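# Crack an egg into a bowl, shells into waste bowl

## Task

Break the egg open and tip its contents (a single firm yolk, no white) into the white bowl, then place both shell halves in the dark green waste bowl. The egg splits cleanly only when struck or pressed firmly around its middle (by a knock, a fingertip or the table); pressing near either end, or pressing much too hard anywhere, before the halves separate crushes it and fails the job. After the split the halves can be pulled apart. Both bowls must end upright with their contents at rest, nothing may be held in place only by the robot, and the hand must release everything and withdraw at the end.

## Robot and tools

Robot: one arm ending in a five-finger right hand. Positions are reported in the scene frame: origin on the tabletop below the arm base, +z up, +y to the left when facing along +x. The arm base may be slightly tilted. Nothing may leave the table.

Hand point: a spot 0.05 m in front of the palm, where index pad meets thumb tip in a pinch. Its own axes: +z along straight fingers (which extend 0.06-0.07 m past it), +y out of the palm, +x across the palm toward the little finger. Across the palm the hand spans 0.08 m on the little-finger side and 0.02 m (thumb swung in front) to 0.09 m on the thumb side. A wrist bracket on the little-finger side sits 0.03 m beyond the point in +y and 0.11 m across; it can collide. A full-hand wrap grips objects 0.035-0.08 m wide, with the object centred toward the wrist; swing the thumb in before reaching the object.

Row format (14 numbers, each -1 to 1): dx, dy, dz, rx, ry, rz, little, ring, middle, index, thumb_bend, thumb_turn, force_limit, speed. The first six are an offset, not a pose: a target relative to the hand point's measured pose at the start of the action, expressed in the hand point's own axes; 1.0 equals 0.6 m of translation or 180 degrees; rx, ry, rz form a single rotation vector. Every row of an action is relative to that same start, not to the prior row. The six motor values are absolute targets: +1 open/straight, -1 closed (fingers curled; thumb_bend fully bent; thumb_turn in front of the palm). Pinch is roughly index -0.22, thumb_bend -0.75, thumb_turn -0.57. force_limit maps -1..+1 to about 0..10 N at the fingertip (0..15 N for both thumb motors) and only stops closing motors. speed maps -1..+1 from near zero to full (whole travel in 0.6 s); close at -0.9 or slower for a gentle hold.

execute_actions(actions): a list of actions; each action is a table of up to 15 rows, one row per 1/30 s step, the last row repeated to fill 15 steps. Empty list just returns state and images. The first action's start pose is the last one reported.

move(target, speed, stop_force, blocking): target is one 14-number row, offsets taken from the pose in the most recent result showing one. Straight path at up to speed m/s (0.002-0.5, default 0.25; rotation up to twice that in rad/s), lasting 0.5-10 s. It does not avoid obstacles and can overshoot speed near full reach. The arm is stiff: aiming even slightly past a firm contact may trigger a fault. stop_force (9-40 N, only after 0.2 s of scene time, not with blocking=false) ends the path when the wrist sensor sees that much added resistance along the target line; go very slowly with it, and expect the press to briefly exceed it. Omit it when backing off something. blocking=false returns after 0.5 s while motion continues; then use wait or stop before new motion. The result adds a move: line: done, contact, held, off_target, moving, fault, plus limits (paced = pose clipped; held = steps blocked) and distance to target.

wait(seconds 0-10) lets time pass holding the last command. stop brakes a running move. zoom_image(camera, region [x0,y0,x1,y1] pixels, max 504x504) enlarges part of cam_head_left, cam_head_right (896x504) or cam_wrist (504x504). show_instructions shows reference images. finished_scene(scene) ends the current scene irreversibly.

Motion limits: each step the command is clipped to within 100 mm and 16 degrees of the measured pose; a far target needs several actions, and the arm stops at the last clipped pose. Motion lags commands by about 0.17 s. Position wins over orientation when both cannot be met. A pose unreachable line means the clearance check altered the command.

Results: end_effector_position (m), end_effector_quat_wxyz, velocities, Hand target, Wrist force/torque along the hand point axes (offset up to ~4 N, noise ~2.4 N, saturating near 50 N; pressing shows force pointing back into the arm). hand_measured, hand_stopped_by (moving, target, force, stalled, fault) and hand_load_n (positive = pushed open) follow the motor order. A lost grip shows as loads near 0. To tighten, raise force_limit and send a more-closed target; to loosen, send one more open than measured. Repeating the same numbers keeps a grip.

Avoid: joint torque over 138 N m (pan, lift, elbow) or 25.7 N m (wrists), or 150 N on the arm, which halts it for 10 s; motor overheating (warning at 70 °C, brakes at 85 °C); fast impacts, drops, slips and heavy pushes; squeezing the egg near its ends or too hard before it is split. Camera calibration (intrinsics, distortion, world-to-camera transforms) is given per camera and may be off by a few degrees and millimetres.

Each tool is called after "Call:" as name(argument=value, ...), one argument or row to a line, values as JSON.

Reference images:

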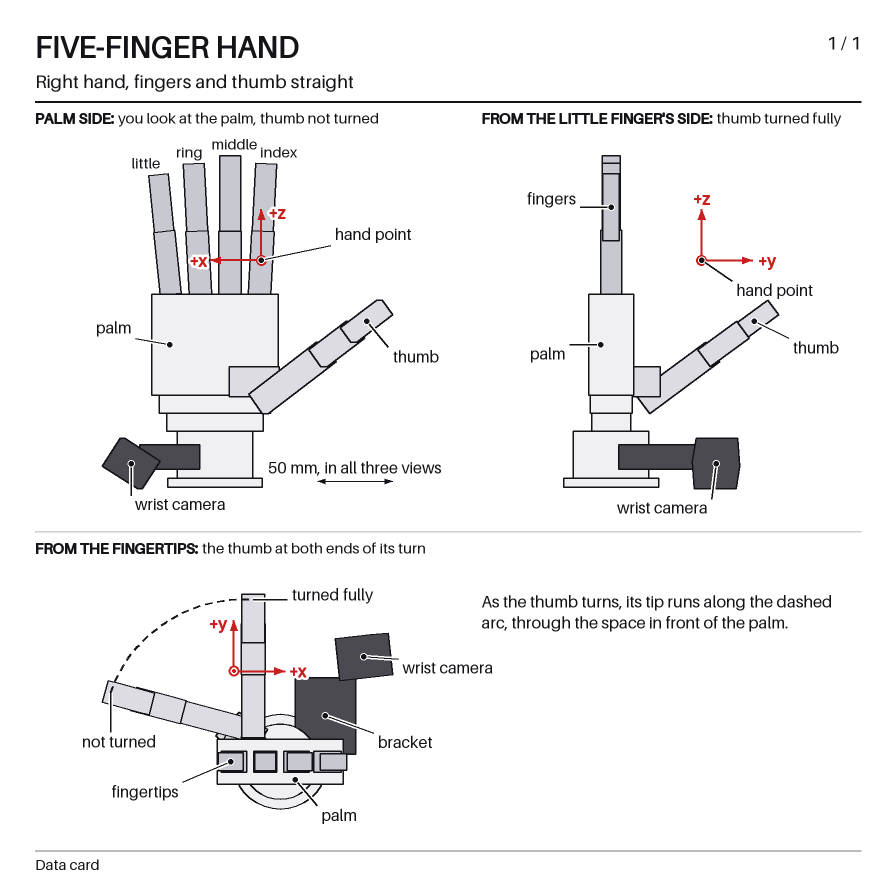

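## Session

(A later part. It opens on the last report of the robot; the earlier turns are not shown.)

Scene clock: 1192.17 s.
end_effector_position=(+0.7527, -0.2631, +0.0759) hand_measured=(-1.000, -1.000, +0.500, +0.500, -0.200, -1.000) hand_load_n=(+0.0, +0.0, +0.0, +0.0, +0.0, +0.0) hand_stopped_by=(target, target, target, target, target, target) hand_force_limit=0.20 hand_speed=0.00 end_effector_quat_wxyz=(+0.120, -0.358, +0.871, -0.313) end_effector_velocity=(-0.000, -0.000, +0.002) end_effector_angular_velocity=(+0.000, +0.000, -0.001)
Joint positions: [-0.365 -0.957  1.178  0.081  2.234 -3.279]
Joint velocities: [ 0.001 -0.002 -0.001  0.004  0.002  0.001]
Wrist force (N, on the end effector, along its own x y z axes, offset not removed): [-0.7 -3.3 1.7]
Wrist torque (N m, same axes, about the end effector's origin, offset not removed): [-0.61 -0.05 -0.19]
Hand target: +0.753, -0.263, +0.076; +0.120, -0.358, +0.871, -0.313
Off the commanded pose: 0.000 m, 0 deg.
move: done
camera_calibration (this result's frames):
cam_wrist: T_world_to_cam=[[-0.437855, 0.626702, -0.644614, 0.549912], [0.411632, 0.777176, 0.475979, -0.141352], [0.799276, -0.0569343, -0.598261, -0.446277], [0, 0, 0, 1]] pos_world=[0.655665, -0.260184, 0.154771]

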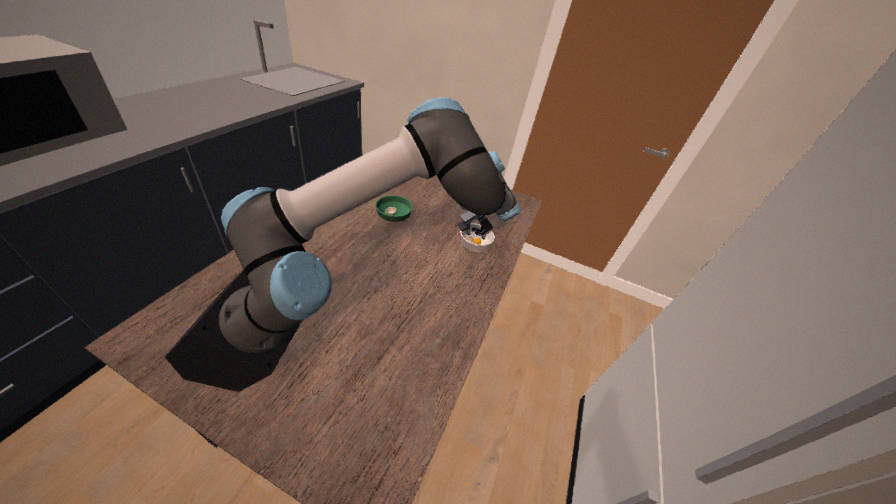

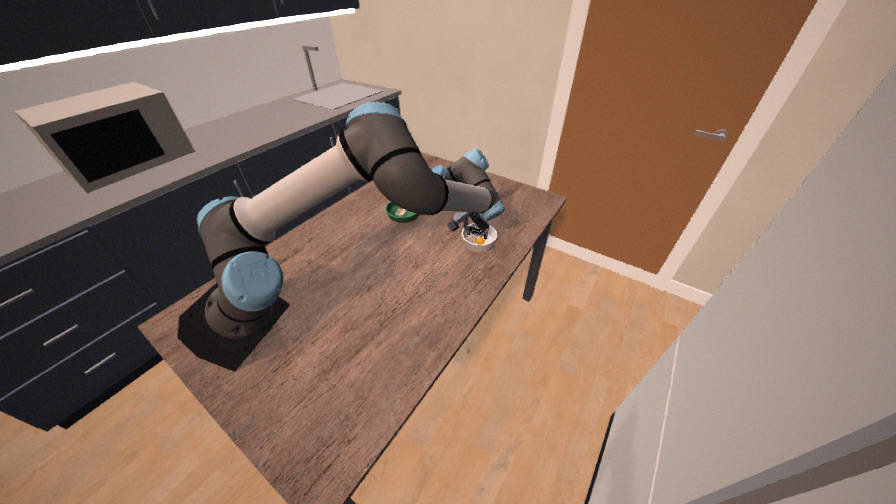

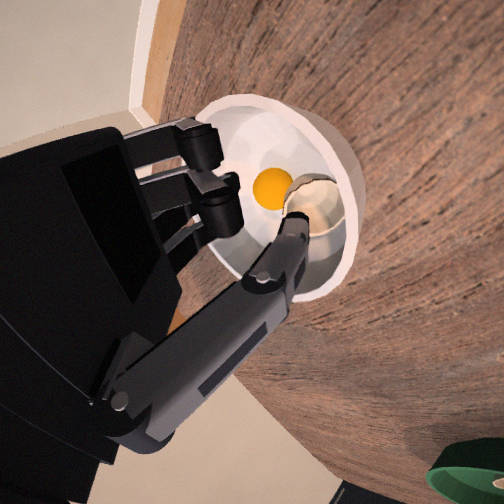

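Call:
move(
  target=[0,0.031,0.039,0,0,0,-1,-1,0.5,0.5,-0.2,-1,0.2,0],
  speed=0.01,
  stop_force=9,
)

Call:
zoom_image(
  camera="cam_wrist",
  region=[150, 80, 450, 380],
)

Scene clock: 1210.23 s.
end_effector_position=(+0.7526, -0.2633, +0.0609) hand_measured=(-1.000, -1.000, +0.500, +0.500, -0.200, -1.000) hand_load_n=(+0.0, +0.0, +0.0, +5.0, +0.0, +0.0) hand_stopped_by=(target, target, target, target, target, target) hand_force_limit=0.20 hand_speed=0.00 end_effector_quat_wxyz=(+0.120, -0.358, +0.871, -0.313) end_effector_velocity=(-0.001, +0.001, +0.004) end_effector_angular_velocity=(+0.000, +0.003, +0.003)
Joint positions: [-0.378 -0.942  1.184  0.058  2.221 -3.284]
Joint velocities: [ 0.005 -0.004 -0.001  0.009  0.005 -0.   ]
Wrist force (N, on the end effector, along its own x y z axes, offset not removed): [1.0 -12.3 -8.5]
Wrist torque (N m, same axes, about the end effector's origin, offset not removed): [0.99 -0.08 0.18]
Hand target: +0.753, -0.263, +0.062; +0.120, -0.358, +0.871, -0.313
Off the commanded pose: 0.015 m, 0 deg.
move: contact
camera_calibration (this result's frames):
cam_wrist: T_world_to_cam=[[-0.43808, 0.626677, -0.644486, 0.5405], [0.411461, 0.777219, 0.476057, -0.133834], [0.799241, -0.0566296, -0.598337, -0.455134], [0, 0, 0, 1]] pos_world=[0.655611, -0.260475, 0.139734]

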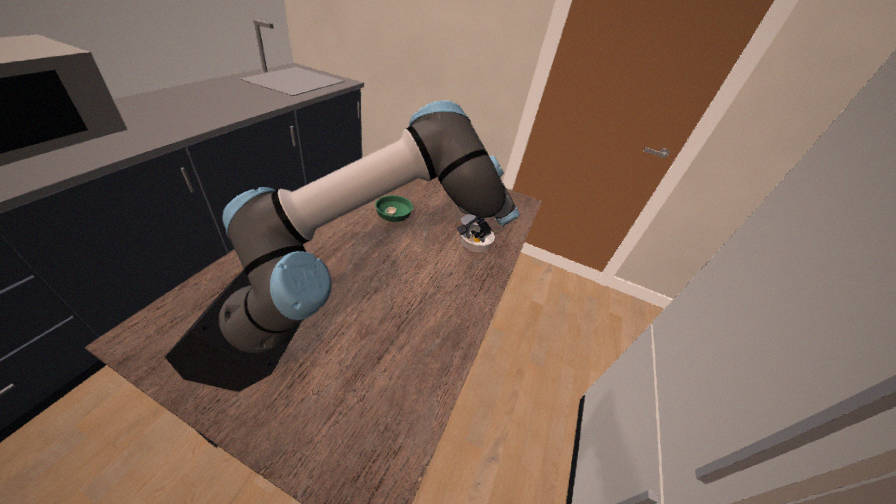

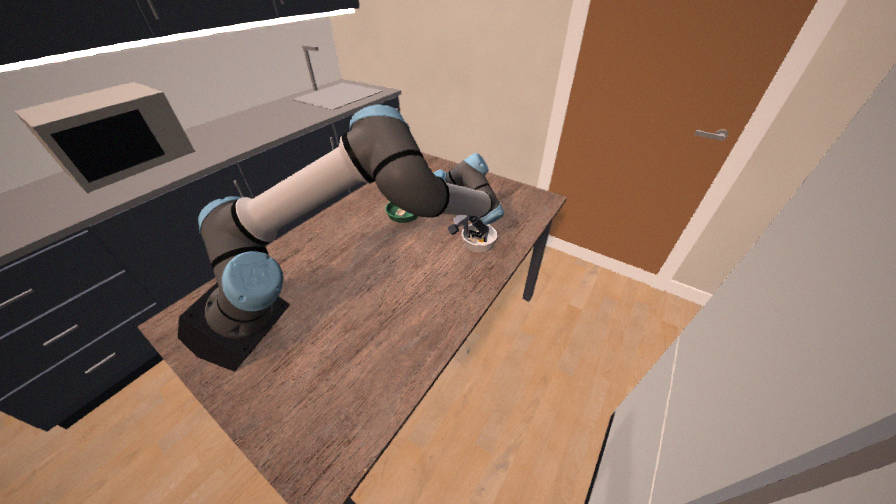

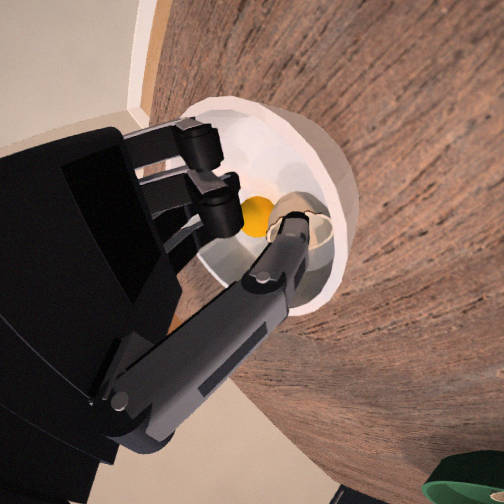

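Region (150, 80, 450, 380) of cam_wrist's 504x504 image, scaled by 1.680, with more detail than that image has.

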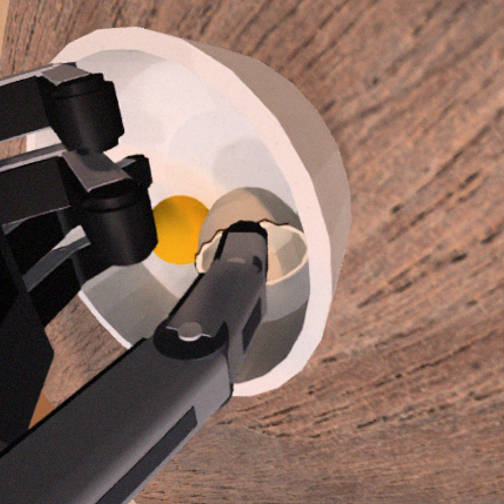

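Call:
execute_actions(
  actions=[
    [[0,-0.003,-0.004,0,0,0,-1,-1,0.5,-0.8,-0.2,-1,-0.2,-0.8]],
    [[0,0,0,0,0,0,-1,-1,0.5,-0.8,-0.2,-1,-0.2,-0.8]],
    [[0,0,0,0,0,0,-1,-1,0.5,-0.8,-0.2,-1,-0.2,-0.8]],
    [[0,0,0,0,0,0,-1,-1,0.5,-0.8,-0.2,-1,-0.2,-0.8]],
    [[0,0,0,0,0,0,-1,-1,0.5,-0.8,-0.2,-1,-0.2,-0.8]],
    [[0,0,0,0,0,0,-1,-1,0.5,-0.8,-0.2,-1,-0.2,-0.8]],
    [[0,0,0,0,0,0,-1,-1,0.5,-0.8,-0.2,-1,-0.2,-0.8]],
    [[0,0,0,0,0,0,-1,-1,0.5,-0.8,-0.2,-1,-0.2,-0.8]],
  ],
)

Call:
zoom_image(
  camera="cam_wrist",
  region=[150, 80, 450, 380],
)

Scene clock: 1227.83 s.
end_effector_position=(+0.7526, -0.2632, +0.0638) hand_measured=(-1.000, -1.000, +0.500, -0.454, -0.198, -1.000) hand_load_n=(+0.0, +0.0, +0.0, +4.0, +4.5, +0.0) hand_stopped_by=(target, target, target, force, target, target) hand_force_limit=-0.20 hand_speed=-0.80 end_effector_quat_wxyz=(+0.120, -0.358, +0.871, -0.313) end_effector_velocity=(+0.000, +0.000, +0.000) end_effector_angular_velocity=(+0.000, +0.000, -0.001)
Joint positions: [-0.376 -0.945  1.183  0.063  2.223 -3.283]
Joint velocities: [ 0.001  0.    -0.     0.     0.001  0.001]
Wrist force (N, on the end effector, along its own x y z axes, offset not removed): [-4.1 -2.9 -0.7]
Wrist torque (N m, same axes, about the end effector's origin, offset not removed): [-0.25 0.64 -0.46]
Hand target: +0.753, -0.263, +0.064; +0.120, -0.358, +0.871, -0.313
Off the commanded pose: 0.000 m, 0 deg.
camera_calibration (this result's frames):
cam_wrist: T_world_to_cam=[[-0.438091, 0.626674, -0.644481, 0.542311], [0.411471, 0.777221, 0.476045, -0.135307], [0.799229, -0.0566342, -0.598352, -0.453311], [0, 0, 0, 1]] pos_world=[0.655556, -0.260361, 0.142681]

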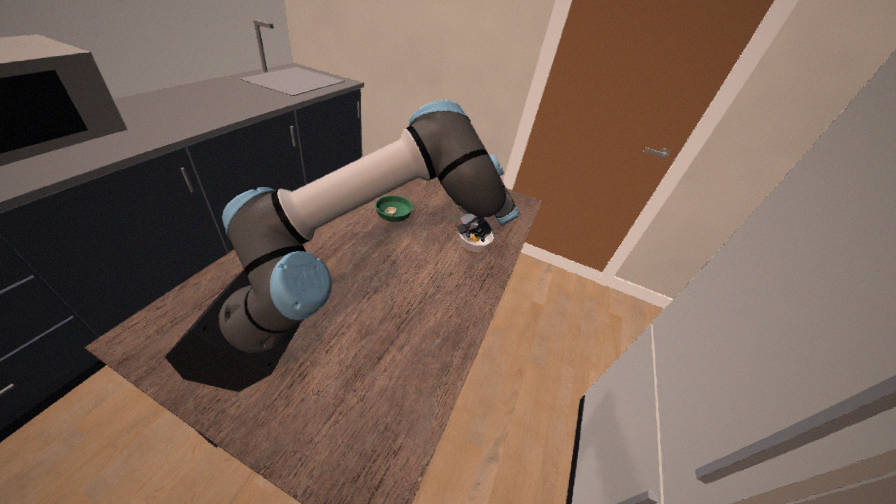

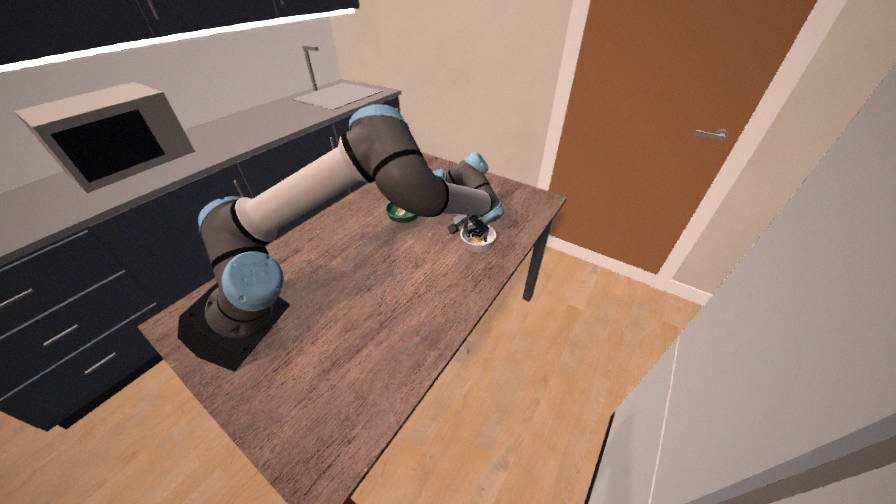

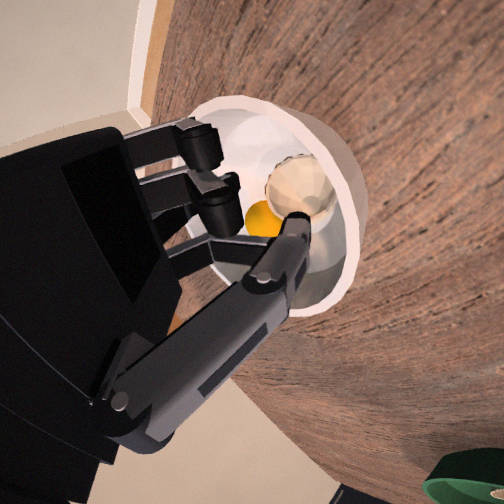

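Region (150, 80, 450, 380) of cam_wrist's 504x504 image, scaled by 1.680, with more detail than that image has.

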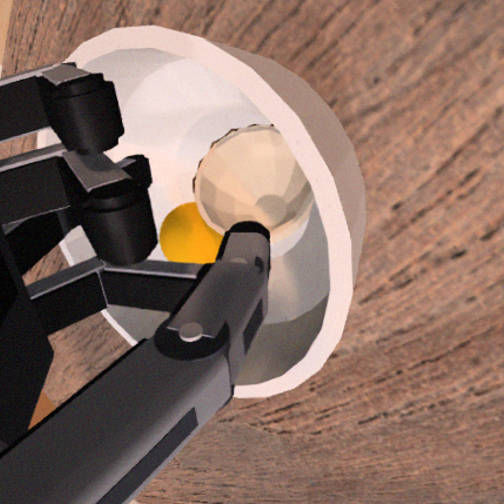

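Call:
move(
  target=[0,-0.016,-0.02,0,0,0,-1,-1,0.5,0.2,-0.2,-1,0.2,0],
  speed=0.02,
)

Call:
move(
  target=[0.027,0,0,0,0,0,-1,-1,0.5,0.2,-0.2,-1,0.2,0],
  speed=0.02,
)

Call:
zoom_image(
  camera="cam_wrist",
  region=[150, 80, 450, 380],
)

Scene clock: 1240.70 s.
end_effector_position=(+0.7526, -0.2630, +0.0789) hand_measured=(-1.000, -1.000, +0.500, +0.200, -0.200, -1.000) hand_load_n=(+0.0, +0.0, +0.0, +0.0, +0.0, +0.0) hand_stopped_by=(target, target, target, target, target, target) hand_force_limit=0.20 hand_speed=0.00 end_effector_quat_wxyz=(+0.120, -0.358, +0.871, -0.313) end_effector_velocity=(-0.000, -0.000, +0.002) end_effector_angular_velocity=(-0.000, +0.000, -0.000)
Joint positions: [-0.362 -0.96   1.177  0.086  2.237 -3.278]
Joint velocities: [ 0.002 -0.002 -0.001  0.003  0.002  0.001]
Wrist force (N, on the end effector, along its own x y z axes, offset not removed): [-1.8 -3.2 -2.3]
Wrist torque (N m, same axes, about the end effector's origin, offset not removed): [-0.33 0.21 -0.38]
Hand target: +0.753, -0.263, +0.079; +0.120, -0.358, +0.871, -0.313
Off the commanded pose: 0.000 m, 0 deg.
move: done
camera_calibration (this result's frames):
cam_wrist: T_world_to_cam=[[-0.438092, 0.626646, -0.644508, 0.551908], [0.411454, 0.777243, 0.476024, -0.142688], [0.799237, -0.0566431, -0.59834, -0.444326], [0, 0, 0, 1]] pos_world=[0.655618, -0.260115, 0.157774]

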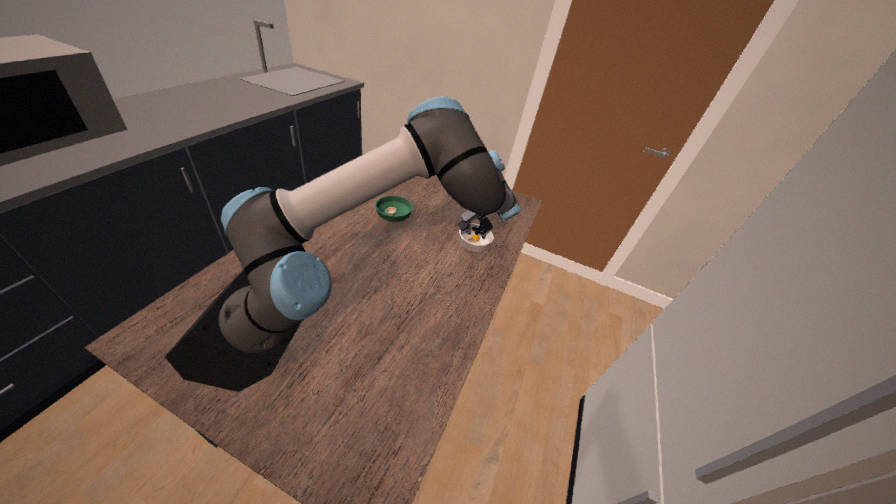

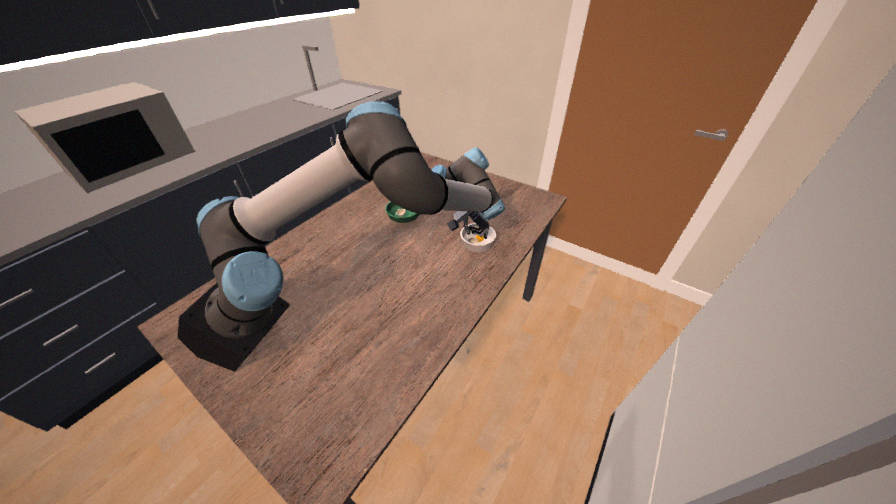

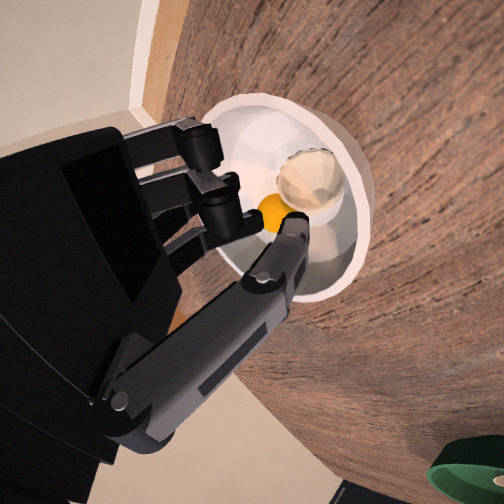

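Scene clock: 1241.83 s.
end_effector_position=(+0.7413, -0.2741, +0.0791) hand_measured=(-1.000, -1.000, +0.500, +0.200, -0.200, -1.000) hand_load_n=(+0.0, +0.0, +0.0, +0.0, +0.0, +0.0) hand_stopped_by=(target, target, target, target, target, target) hand_force_limit=0.20 hand_speed=0.00 end_effector_quat_wxyz=(+0.120, -0.358, +0.871, -0.313) end_effector_velocity=(-0.002, -0.002, -0.001) end_effector_angular_velocity=(+0.000, +0.001, -0.000)
Joint positions: [-0.383 -0.992  1.216  0.075  2.216 -3.286]
Joint velocities: [-0.005 -0.005  0.006 -0.002 -0.004 -0.001]
Wrist force (N, on the end effector, along its own x y z axes, offset not removed): [-3.0 -1.7 2.3]
Wrist torque (N m, same axes, about the end effector's origin, offset not removed): [-0.31 0.49 -0.29]
Hand target: +0.741, -0.274, +0.079; +0.120, -0.358, +0.871, -0.313
Off the commanded pose: 0.000 m, 0 deg.
move: done
camera_calibration (this result's frames):
cam_wrist: T_world_to_cam=[[-0.4381, 0.626689, -0.64446, 0.554061], [0.411493, 0.777209, 0.476046, -0.129492], [0.799213, -0.0566349, -0.598374, -0.435703], [0, 0, 0, 1]] pos_world=[0.644239, -0.271258, 0.158001]

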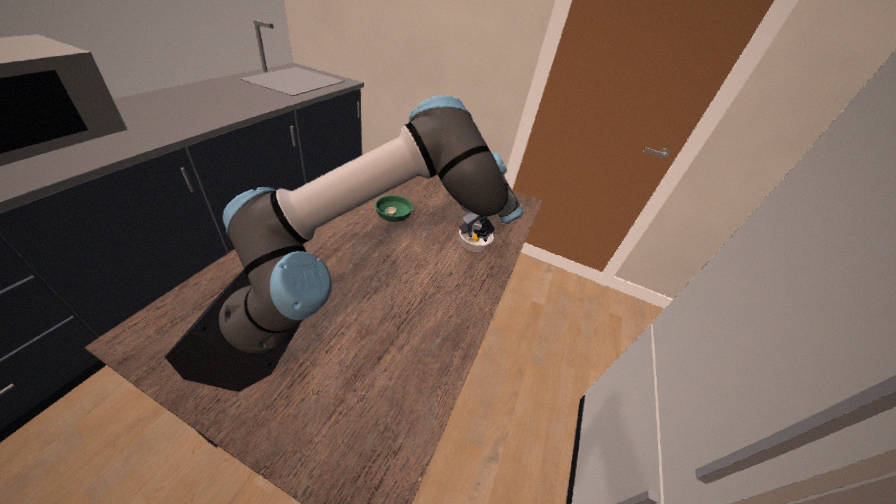

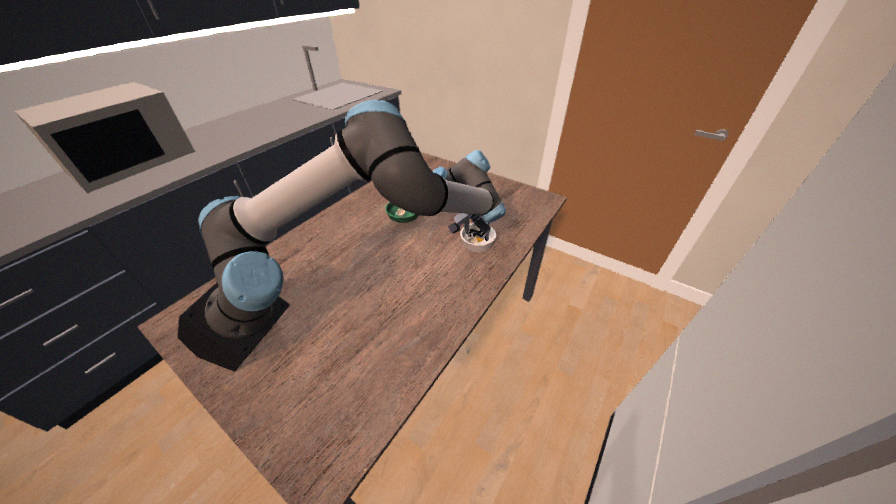

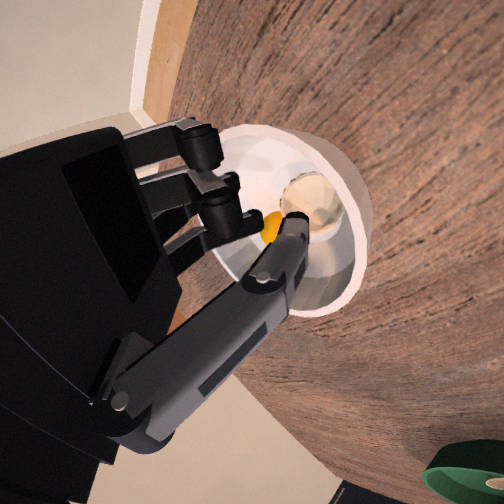

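Region (150, 80, 450, 380) of cam_wrist's 504x504 image, scaled by 1.680, with more detail than that image has.

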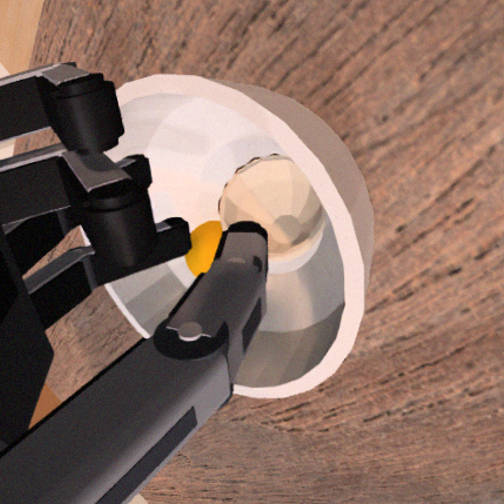

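Call:
move(
  target=[0.013,0.025,0.031,0,0,0,-1,-1,0.5,0.2,-0.2,-1,0.2,0],
  speed=0.01,
  stop_force=9,
)

Call:
zoom_image(
  camera="cam_wrist",
  region=[150, 80, 450, 380],
)

Scene clock: 1255.10 s.
end_effector_position=(+0.7356, -0.2798, +0.0557) hand_measured=(-1.000, -1.000, +0.500, +0.200, -0.200, -1.000) hand_load_n=(+0.0, +0.0, +0.0, +0.0, +0.0, +0.0) hand_stopped_by=(target, target, target, target, target, target) hand_force_limit=0.20 hand_speed=0.00 end_effector_quat_wxyz=(+0.120, -0.358, +0.871, -0.313) end_effector_velocity=(-0.001, +0.000, -0.003) end_effector_angular_velocity=(+0.001, +0.000, +0.000)
Joint positions: [-0.415 -0.983  1.242  0.033  2.186 -3.297]
Joint velocities: [-0.003  0.002  0.003 -0.005 -0.003 -0.001]
Wrist force (N, on the end effector, along its own x y z axes, offset not removed): [1.1 1.8 0.5]
Wrist torque (N m, same axes, about the end effector's origin, offset not removed): [0.33 -0.17 -0.02]
Hand target: +0.736, -0.280, +0.055; +0.120, -0.358, +0.871, -0.313
Off the commanded pose: 0.000 m, 0 deg.
move: done
camera_calibration (this result's frames):
cam_wrist: T_world_to_cam=[[-0.438093, 0.626744, -0.644412, 0.540033], [0.411522, 0.777166, 0.476091, -0.111589], [0.799202, -0.0566175, -0.59839, -0.445523], [0, 0, 0, 1]] pos_world=[0.638569, -0.276963, 0.134534]

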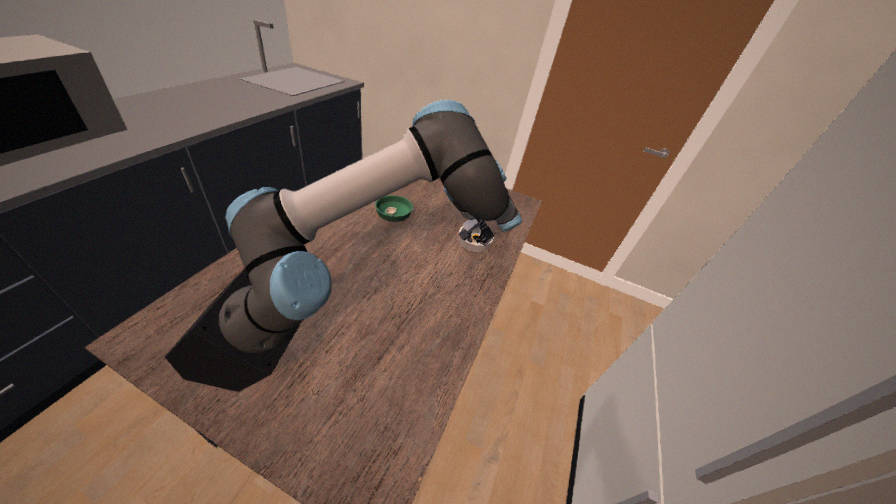

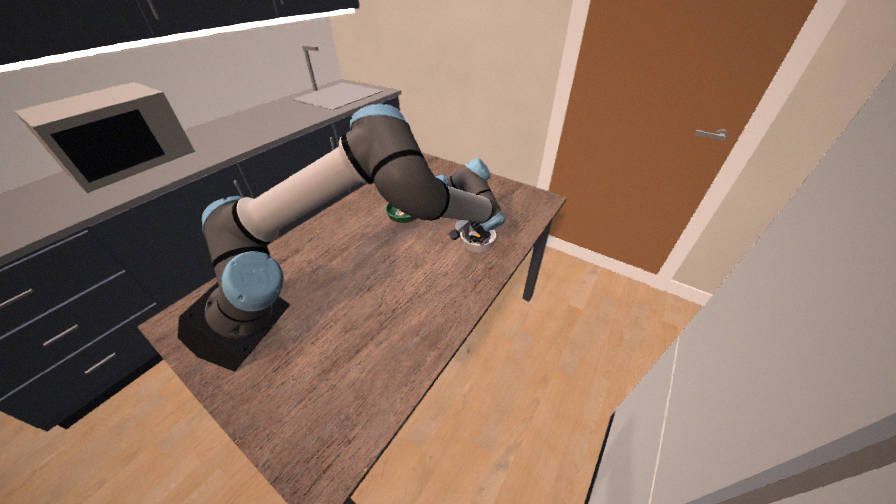

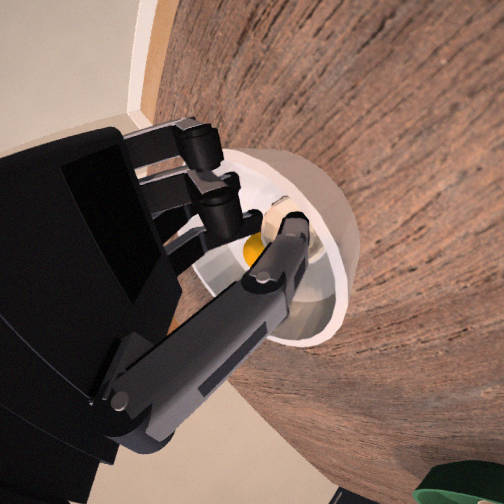

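Region (150, 80, 450, 380) of cam_wrist's 504x504 image, scaled by 1.680, with more detail than that image has.

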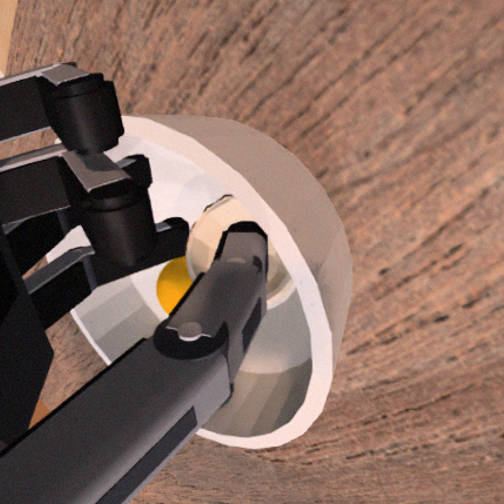

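Thumb centred over cup. Lower a bit more, then close.

Call:
move(
  target=[0,0.01,0.013,0,0,0,-1,-1,0.5,0.2,-0.2,-1,0.2,0],
  speed=0.008,
  stop_force=9,
)

Call:
execute_actions(
  actions=[
    [[0,0,0,0,0,0,-1,-1,0.5,-0.8,-0.2,-1,-0.2,-0.8]],
    [[0,0,0,0,0,0,-1,-1,0.5,-0.8,-0.2,-1,-0.2,-0.8]],
    [[0,0,0,0,0,0,-1,-1,0.5,-0.8,-0.2,-1,-0.2,-0.8]],
    [[0,0,0,0,0,0,-1,-1,0.5,-0.8,-0.2,-1,-0.2,-0.8]],
    [[0,0,0,0,0,0,-1,-1,0.5,-0.8,-0.2,-1,-0.2,-0.8]],
    [[0,0,0,0,0,0,-1,-1,0.5,-0.8,-0.2,-1,-0.2,-0.8]],
  ],
)

Call:
zoom_image(
  camera="cam_wrist",
  region=[150, 80, 450, 380],
)

Scene clock: 1269.47 s.
end_effector_position=(+0.7355, -0.2800, +0.0507) hand_measured=(-1.000, -1.000, +0.500, +0.200, -0.200, -1.000) hand_load_n=(+0.0, +0.0, -0.5, +0.0, -0.5, +0.0) hand_stopped_by=(target, target, target, target, target, target) hand_force_limit=0.20 hand_speed=0.00 end_effector_quat_wxyz=(+0.120, -0.358, +0.871, -0.313) end_effector_velocity=(-0.000, +0.000, +0.003) end_effector_angular_velocity=(+0.000, +0.000, +0.003)
Joint positions: [-0.42  -0.977  1.243  0.026  2.181 -3.299]
Joint velocities: [ 0.003 -0.004 -0.     0.006  0.001 -0.   ]
Wrist force (N, on the end effector, along its own x y z axes, offset not removed): [-2.1 -7.3 -1.4]
Wrist torque (N m, same axes, about the end effector's origin, offset not removed): [-0.76 -0.06 -0.08]
Hand target: +0.736, -0.280, +0.051; +0.120, -0.358, +0.871, -0.313
Off the commanded pose: 0.005 m, 0 deg.
move: contact
camera_calibration (this result's frames):
cam_wrist: T_world_to_cam=[[-0.43835, 0.626733, -0.644247, 0.537052], [0.411383, 0.777197, 0.476161, -0.108981], [0.799133, -0.0563074, -0.598512, -0.448347], [0, 0, 0, 1]] pos_world=[0.638539, -0.277133, 0.129546]

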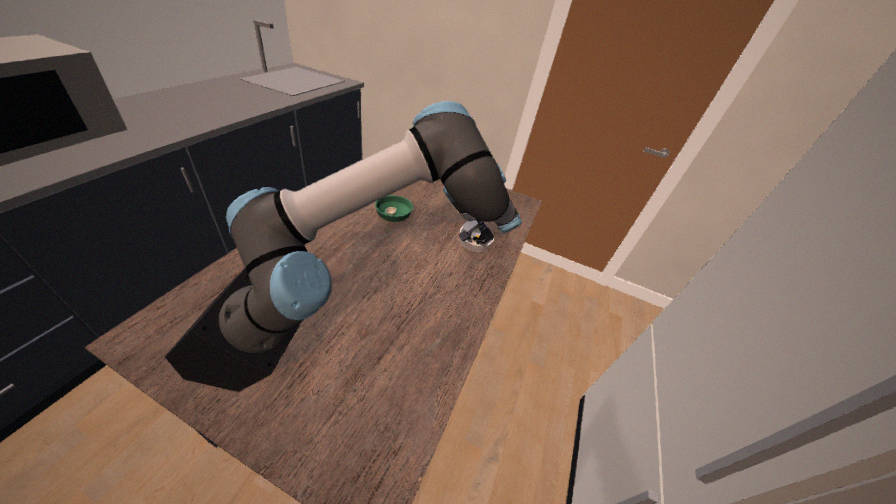

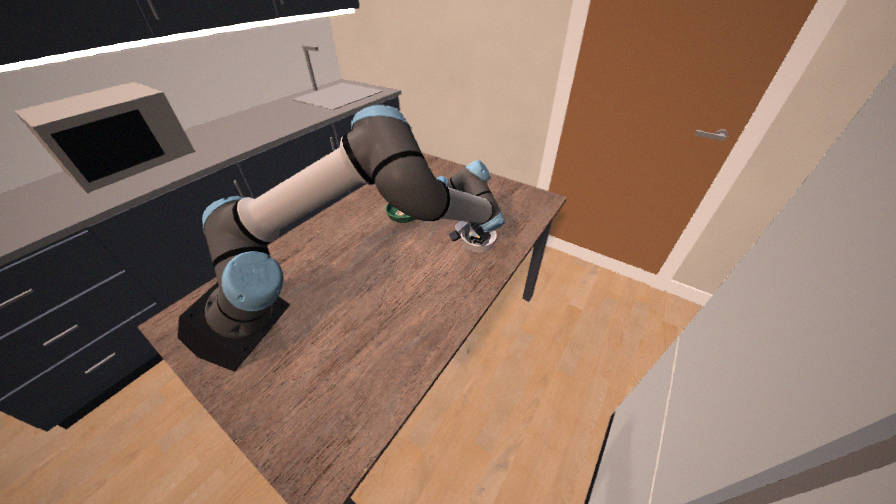

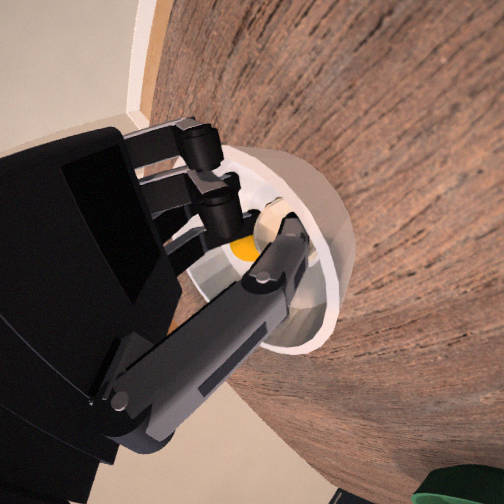

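Scene clock: 1272.47 s.
end_effector_position=(+0.7356, -0.2800, +0.0508) hand_measured=(-1.000, -1.000, +0.500, -0.442, -0.198, -1.000) hand_load_n=(+0.0, +0.0, -0.5, +4.0, +3.5, +0.0) hand_stopped_by=(target, target, target, force, target, target) hand_force_limit=-0.20 hand_speed=-0.80 end_effector_quat_wxyz=(+0.120, -0.358, +0.871, -0.313) end_effector_velocity=(+0.000, +0.001, +0.001) end_effector_angular_velocity=(+0.000, -0.001, +0.002)
Joint positions: [-0.42  -0.978  1.243  0.026  2.181 -3.299]
Joint velocities: [ 0.002 -0.001  0.001  0.001 -0.    -0.001]
Wrist force (N, on the end effector, along its own x y z axes, offset not removed): [-2.0 -4.9 -5.2]
Wrist torque (N m, same axes, about the end effector's origin, offset not removed): [-0.02 -0.08 -0.12]
Hand target: +0.736, -0.280, +0.051; +0.120, -0.358, +0.871, -0.313
Off the commanded pose: 0.000 m, 0 deg.
camera_calibration (this result's frames):
cam_wrist: T_world_to_cam=[[-0.438178, 0.626742, -0.644356, 0.537069], [0.411421, 0.777179, 0.476158, -0.109072], [0.799208, -0.0564594, -0.598397, -0.448384], [0, 0, 0, 1]] pos_world=[0.638558, -0.277151, 0.129688]

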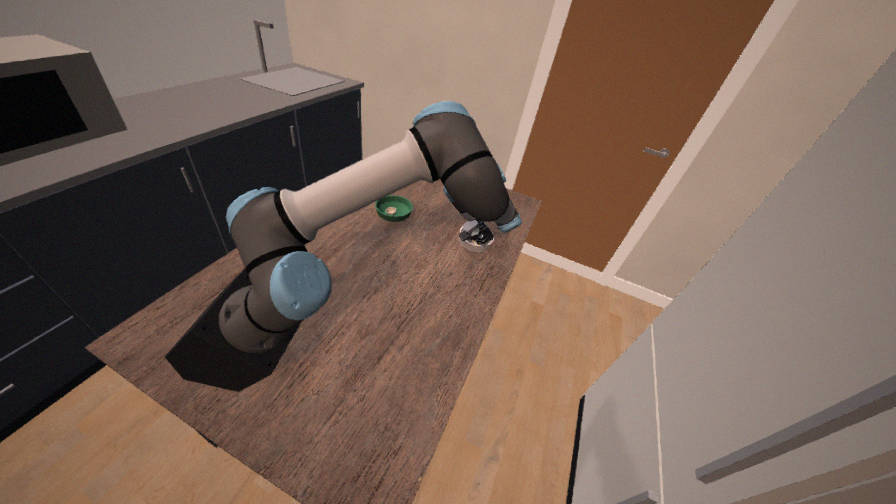

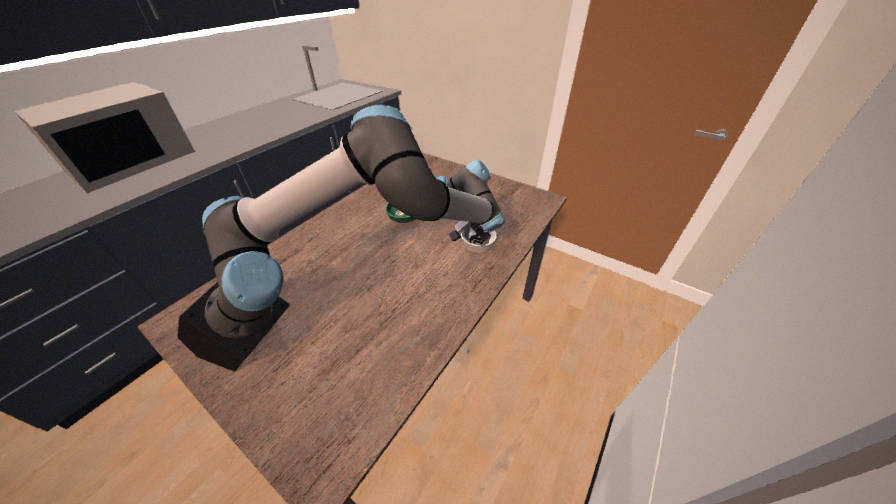

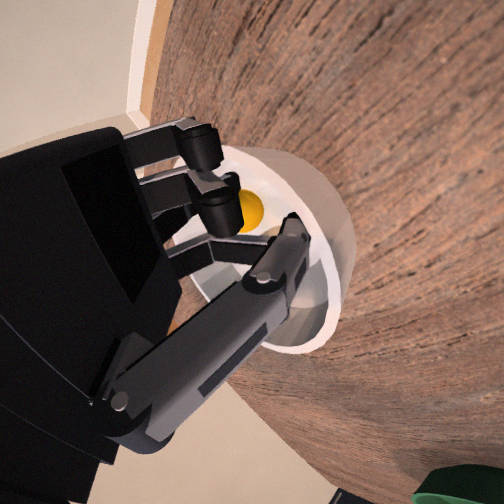

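Region (150, 80, 450, 380) of cam_wrist's 504x504 image, scaled by 1.680, with more detail than that image has.

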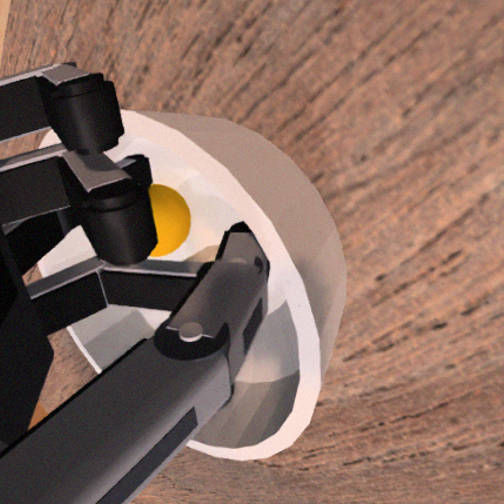

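Call:
execute_actions(
  actions=[
    [[0,0,0,0,0,0,-1,-1,0.5,-0.9,-0.2,-1,0.4,-0.8]],
    [[0,0,0,0,0,0,-1,-1,0.5,-0.9,-0.2,-1,0.4,-0.8]],
  ],
)

Call:
move(
  target=[0,-0.06,-0.08,0,0,0,-1,-1,0.5,-0.9,-0.2,-1,0.4,-0.8],
  speed=0.03,
)

Scene clock: 1282.23 s.
end_effector_position=(+0.7356, -0.2800, +0.0508) hand_measured=(-1.000, -1.000, +0.500, -0.672, -0.196, -1.000) hand_load_n=(+0.0, +0.0, -1.0, +7.5, +5.0, +0.0) hand_stopped_by=(target, target, target, force, target, target) hand_force_limit=0.40 hand_speed=-0.80 end_effector_quat_wxyz=(+0.120, -0.358, +0.871, -0.313) end_effector_velocity=(+0.000, -0.000, +0.000) end_effector_angular_velocity=(+0.000, -0.001, +0.000)
Joint positions: [-0.42  -0.978  1.243  0.026  2.181 -3.299]
Joint velocities: [ 0.     0.    -0.001  0.    -0.001 -0.   ]
Wrist force (N, on the end effector, along its own x y z axes, offset not removed): [-0.7 -2.4 -5.5]
Wrist torque (N m, same axes, about the end effector's origin, offset not removed): [0.52 -0.26 -0.03]
Hand target: +0.736, -0.280, +0.051; +0.120, -0.358, +0.871, -0.313
Off the commanded pose: 0.000 m, 0 deg.
camera_calibration (this result's frames):
cam_wrist: T_world_to_cam=[[-0.438178, 0.626742, -0.644356, 0.537069], [0.41142, 0.777179, 0.476158, -0.109072], [0.799208, -0.0564594, -0.598397, -0.448384], [0, 0, 0, 1]] pos_world=[0.638558, -0.277151, 0.129688]

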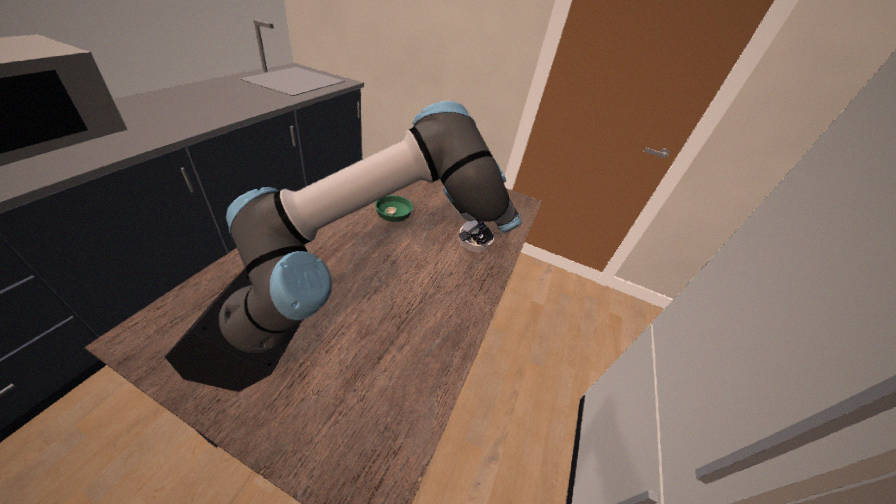

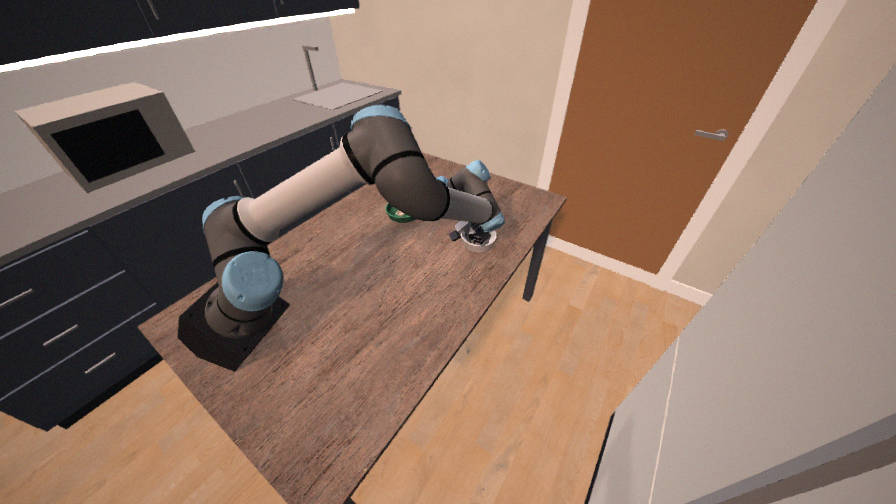

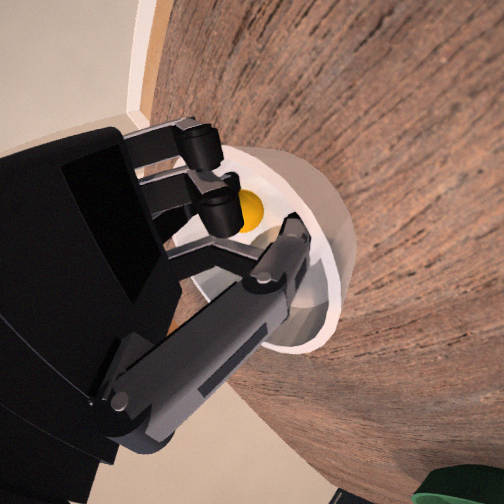

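Scene clock: 1284.60 s.
end_effector_position=(+0.7345, -0.2777, +0.1104) hand_measured=(-1.000, -1.000, +0.500, -0.672, -0.196, -1.000) hand_load_n=(+0.0, +0.0, +0.0, +7.5, +5.0, +0.0) hand_stopped_by=(target, target, target, force, target, target) hand_force_limit=0.40 hand_speed=-0.80 end_effector_quat_wxyz=(+0.120, -0.358, +0.871, -0.313) end_effector_velocity=(+0.000, +0.002, +0.003) end_effector_angular_velocity=(+0.002, -0.000, +0.003)
Joint positions: [-0.363 -1.038  1.224  0.117  2.235 -3.278]
Joint velocities: [ 0.005 -0.002 -0.     0.005  0.002  0.001]
Wrist force (N, on the end effector, along its own x y z axes, offset not removed): [-2.5 0.8 -2.3]
Wrist torque (N m, same axes, about the end effector's origin, offset not removed): [0.49 0.32 -0.20]
Hand target: +0.735, -0.278, +0.111; +0.120, -0.358, +0.871, -0.313
Off the commanded pose: 0.000 m, 0 deg.
move: done
camera_calibration (this result's frames):
cam_wrist: T_world_to_cam=[[-0.438198, 0.626649, -0.644433, 0.573584], [0.411382, 0.777251, 0.476073, -0.138749], [0.799217, -0.0564938, -0.598382, -0.411755], [0, 0, 0, 1]] pos_world=[0.637504, -0.274855, 0.189304]

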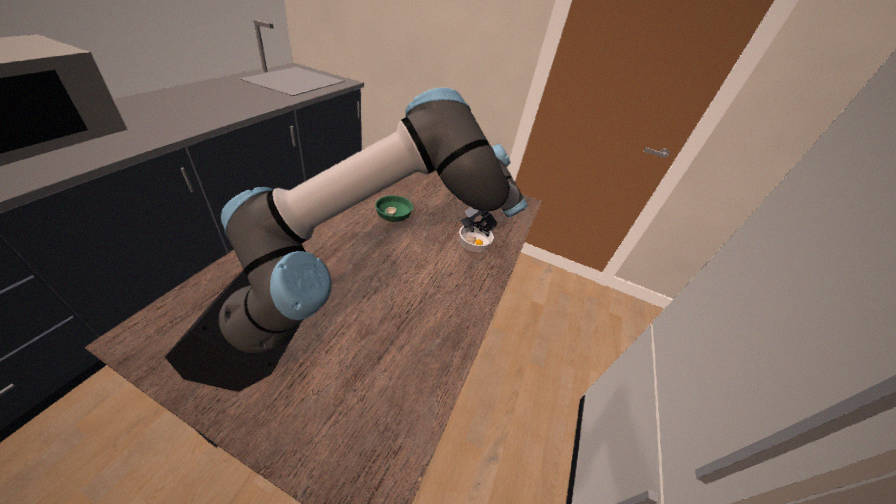

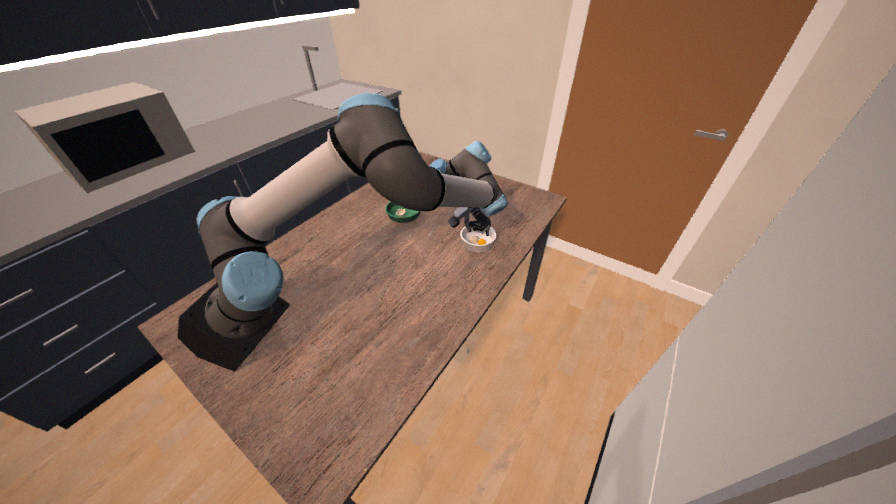

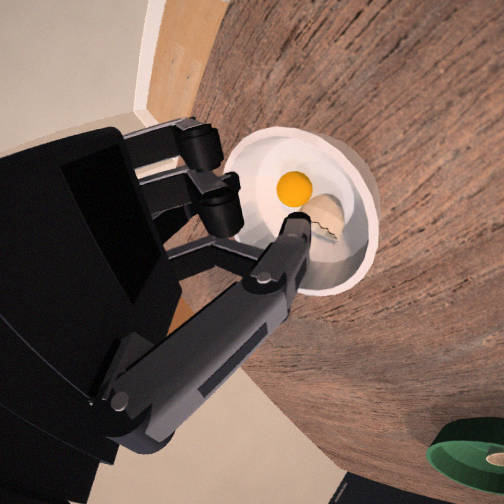

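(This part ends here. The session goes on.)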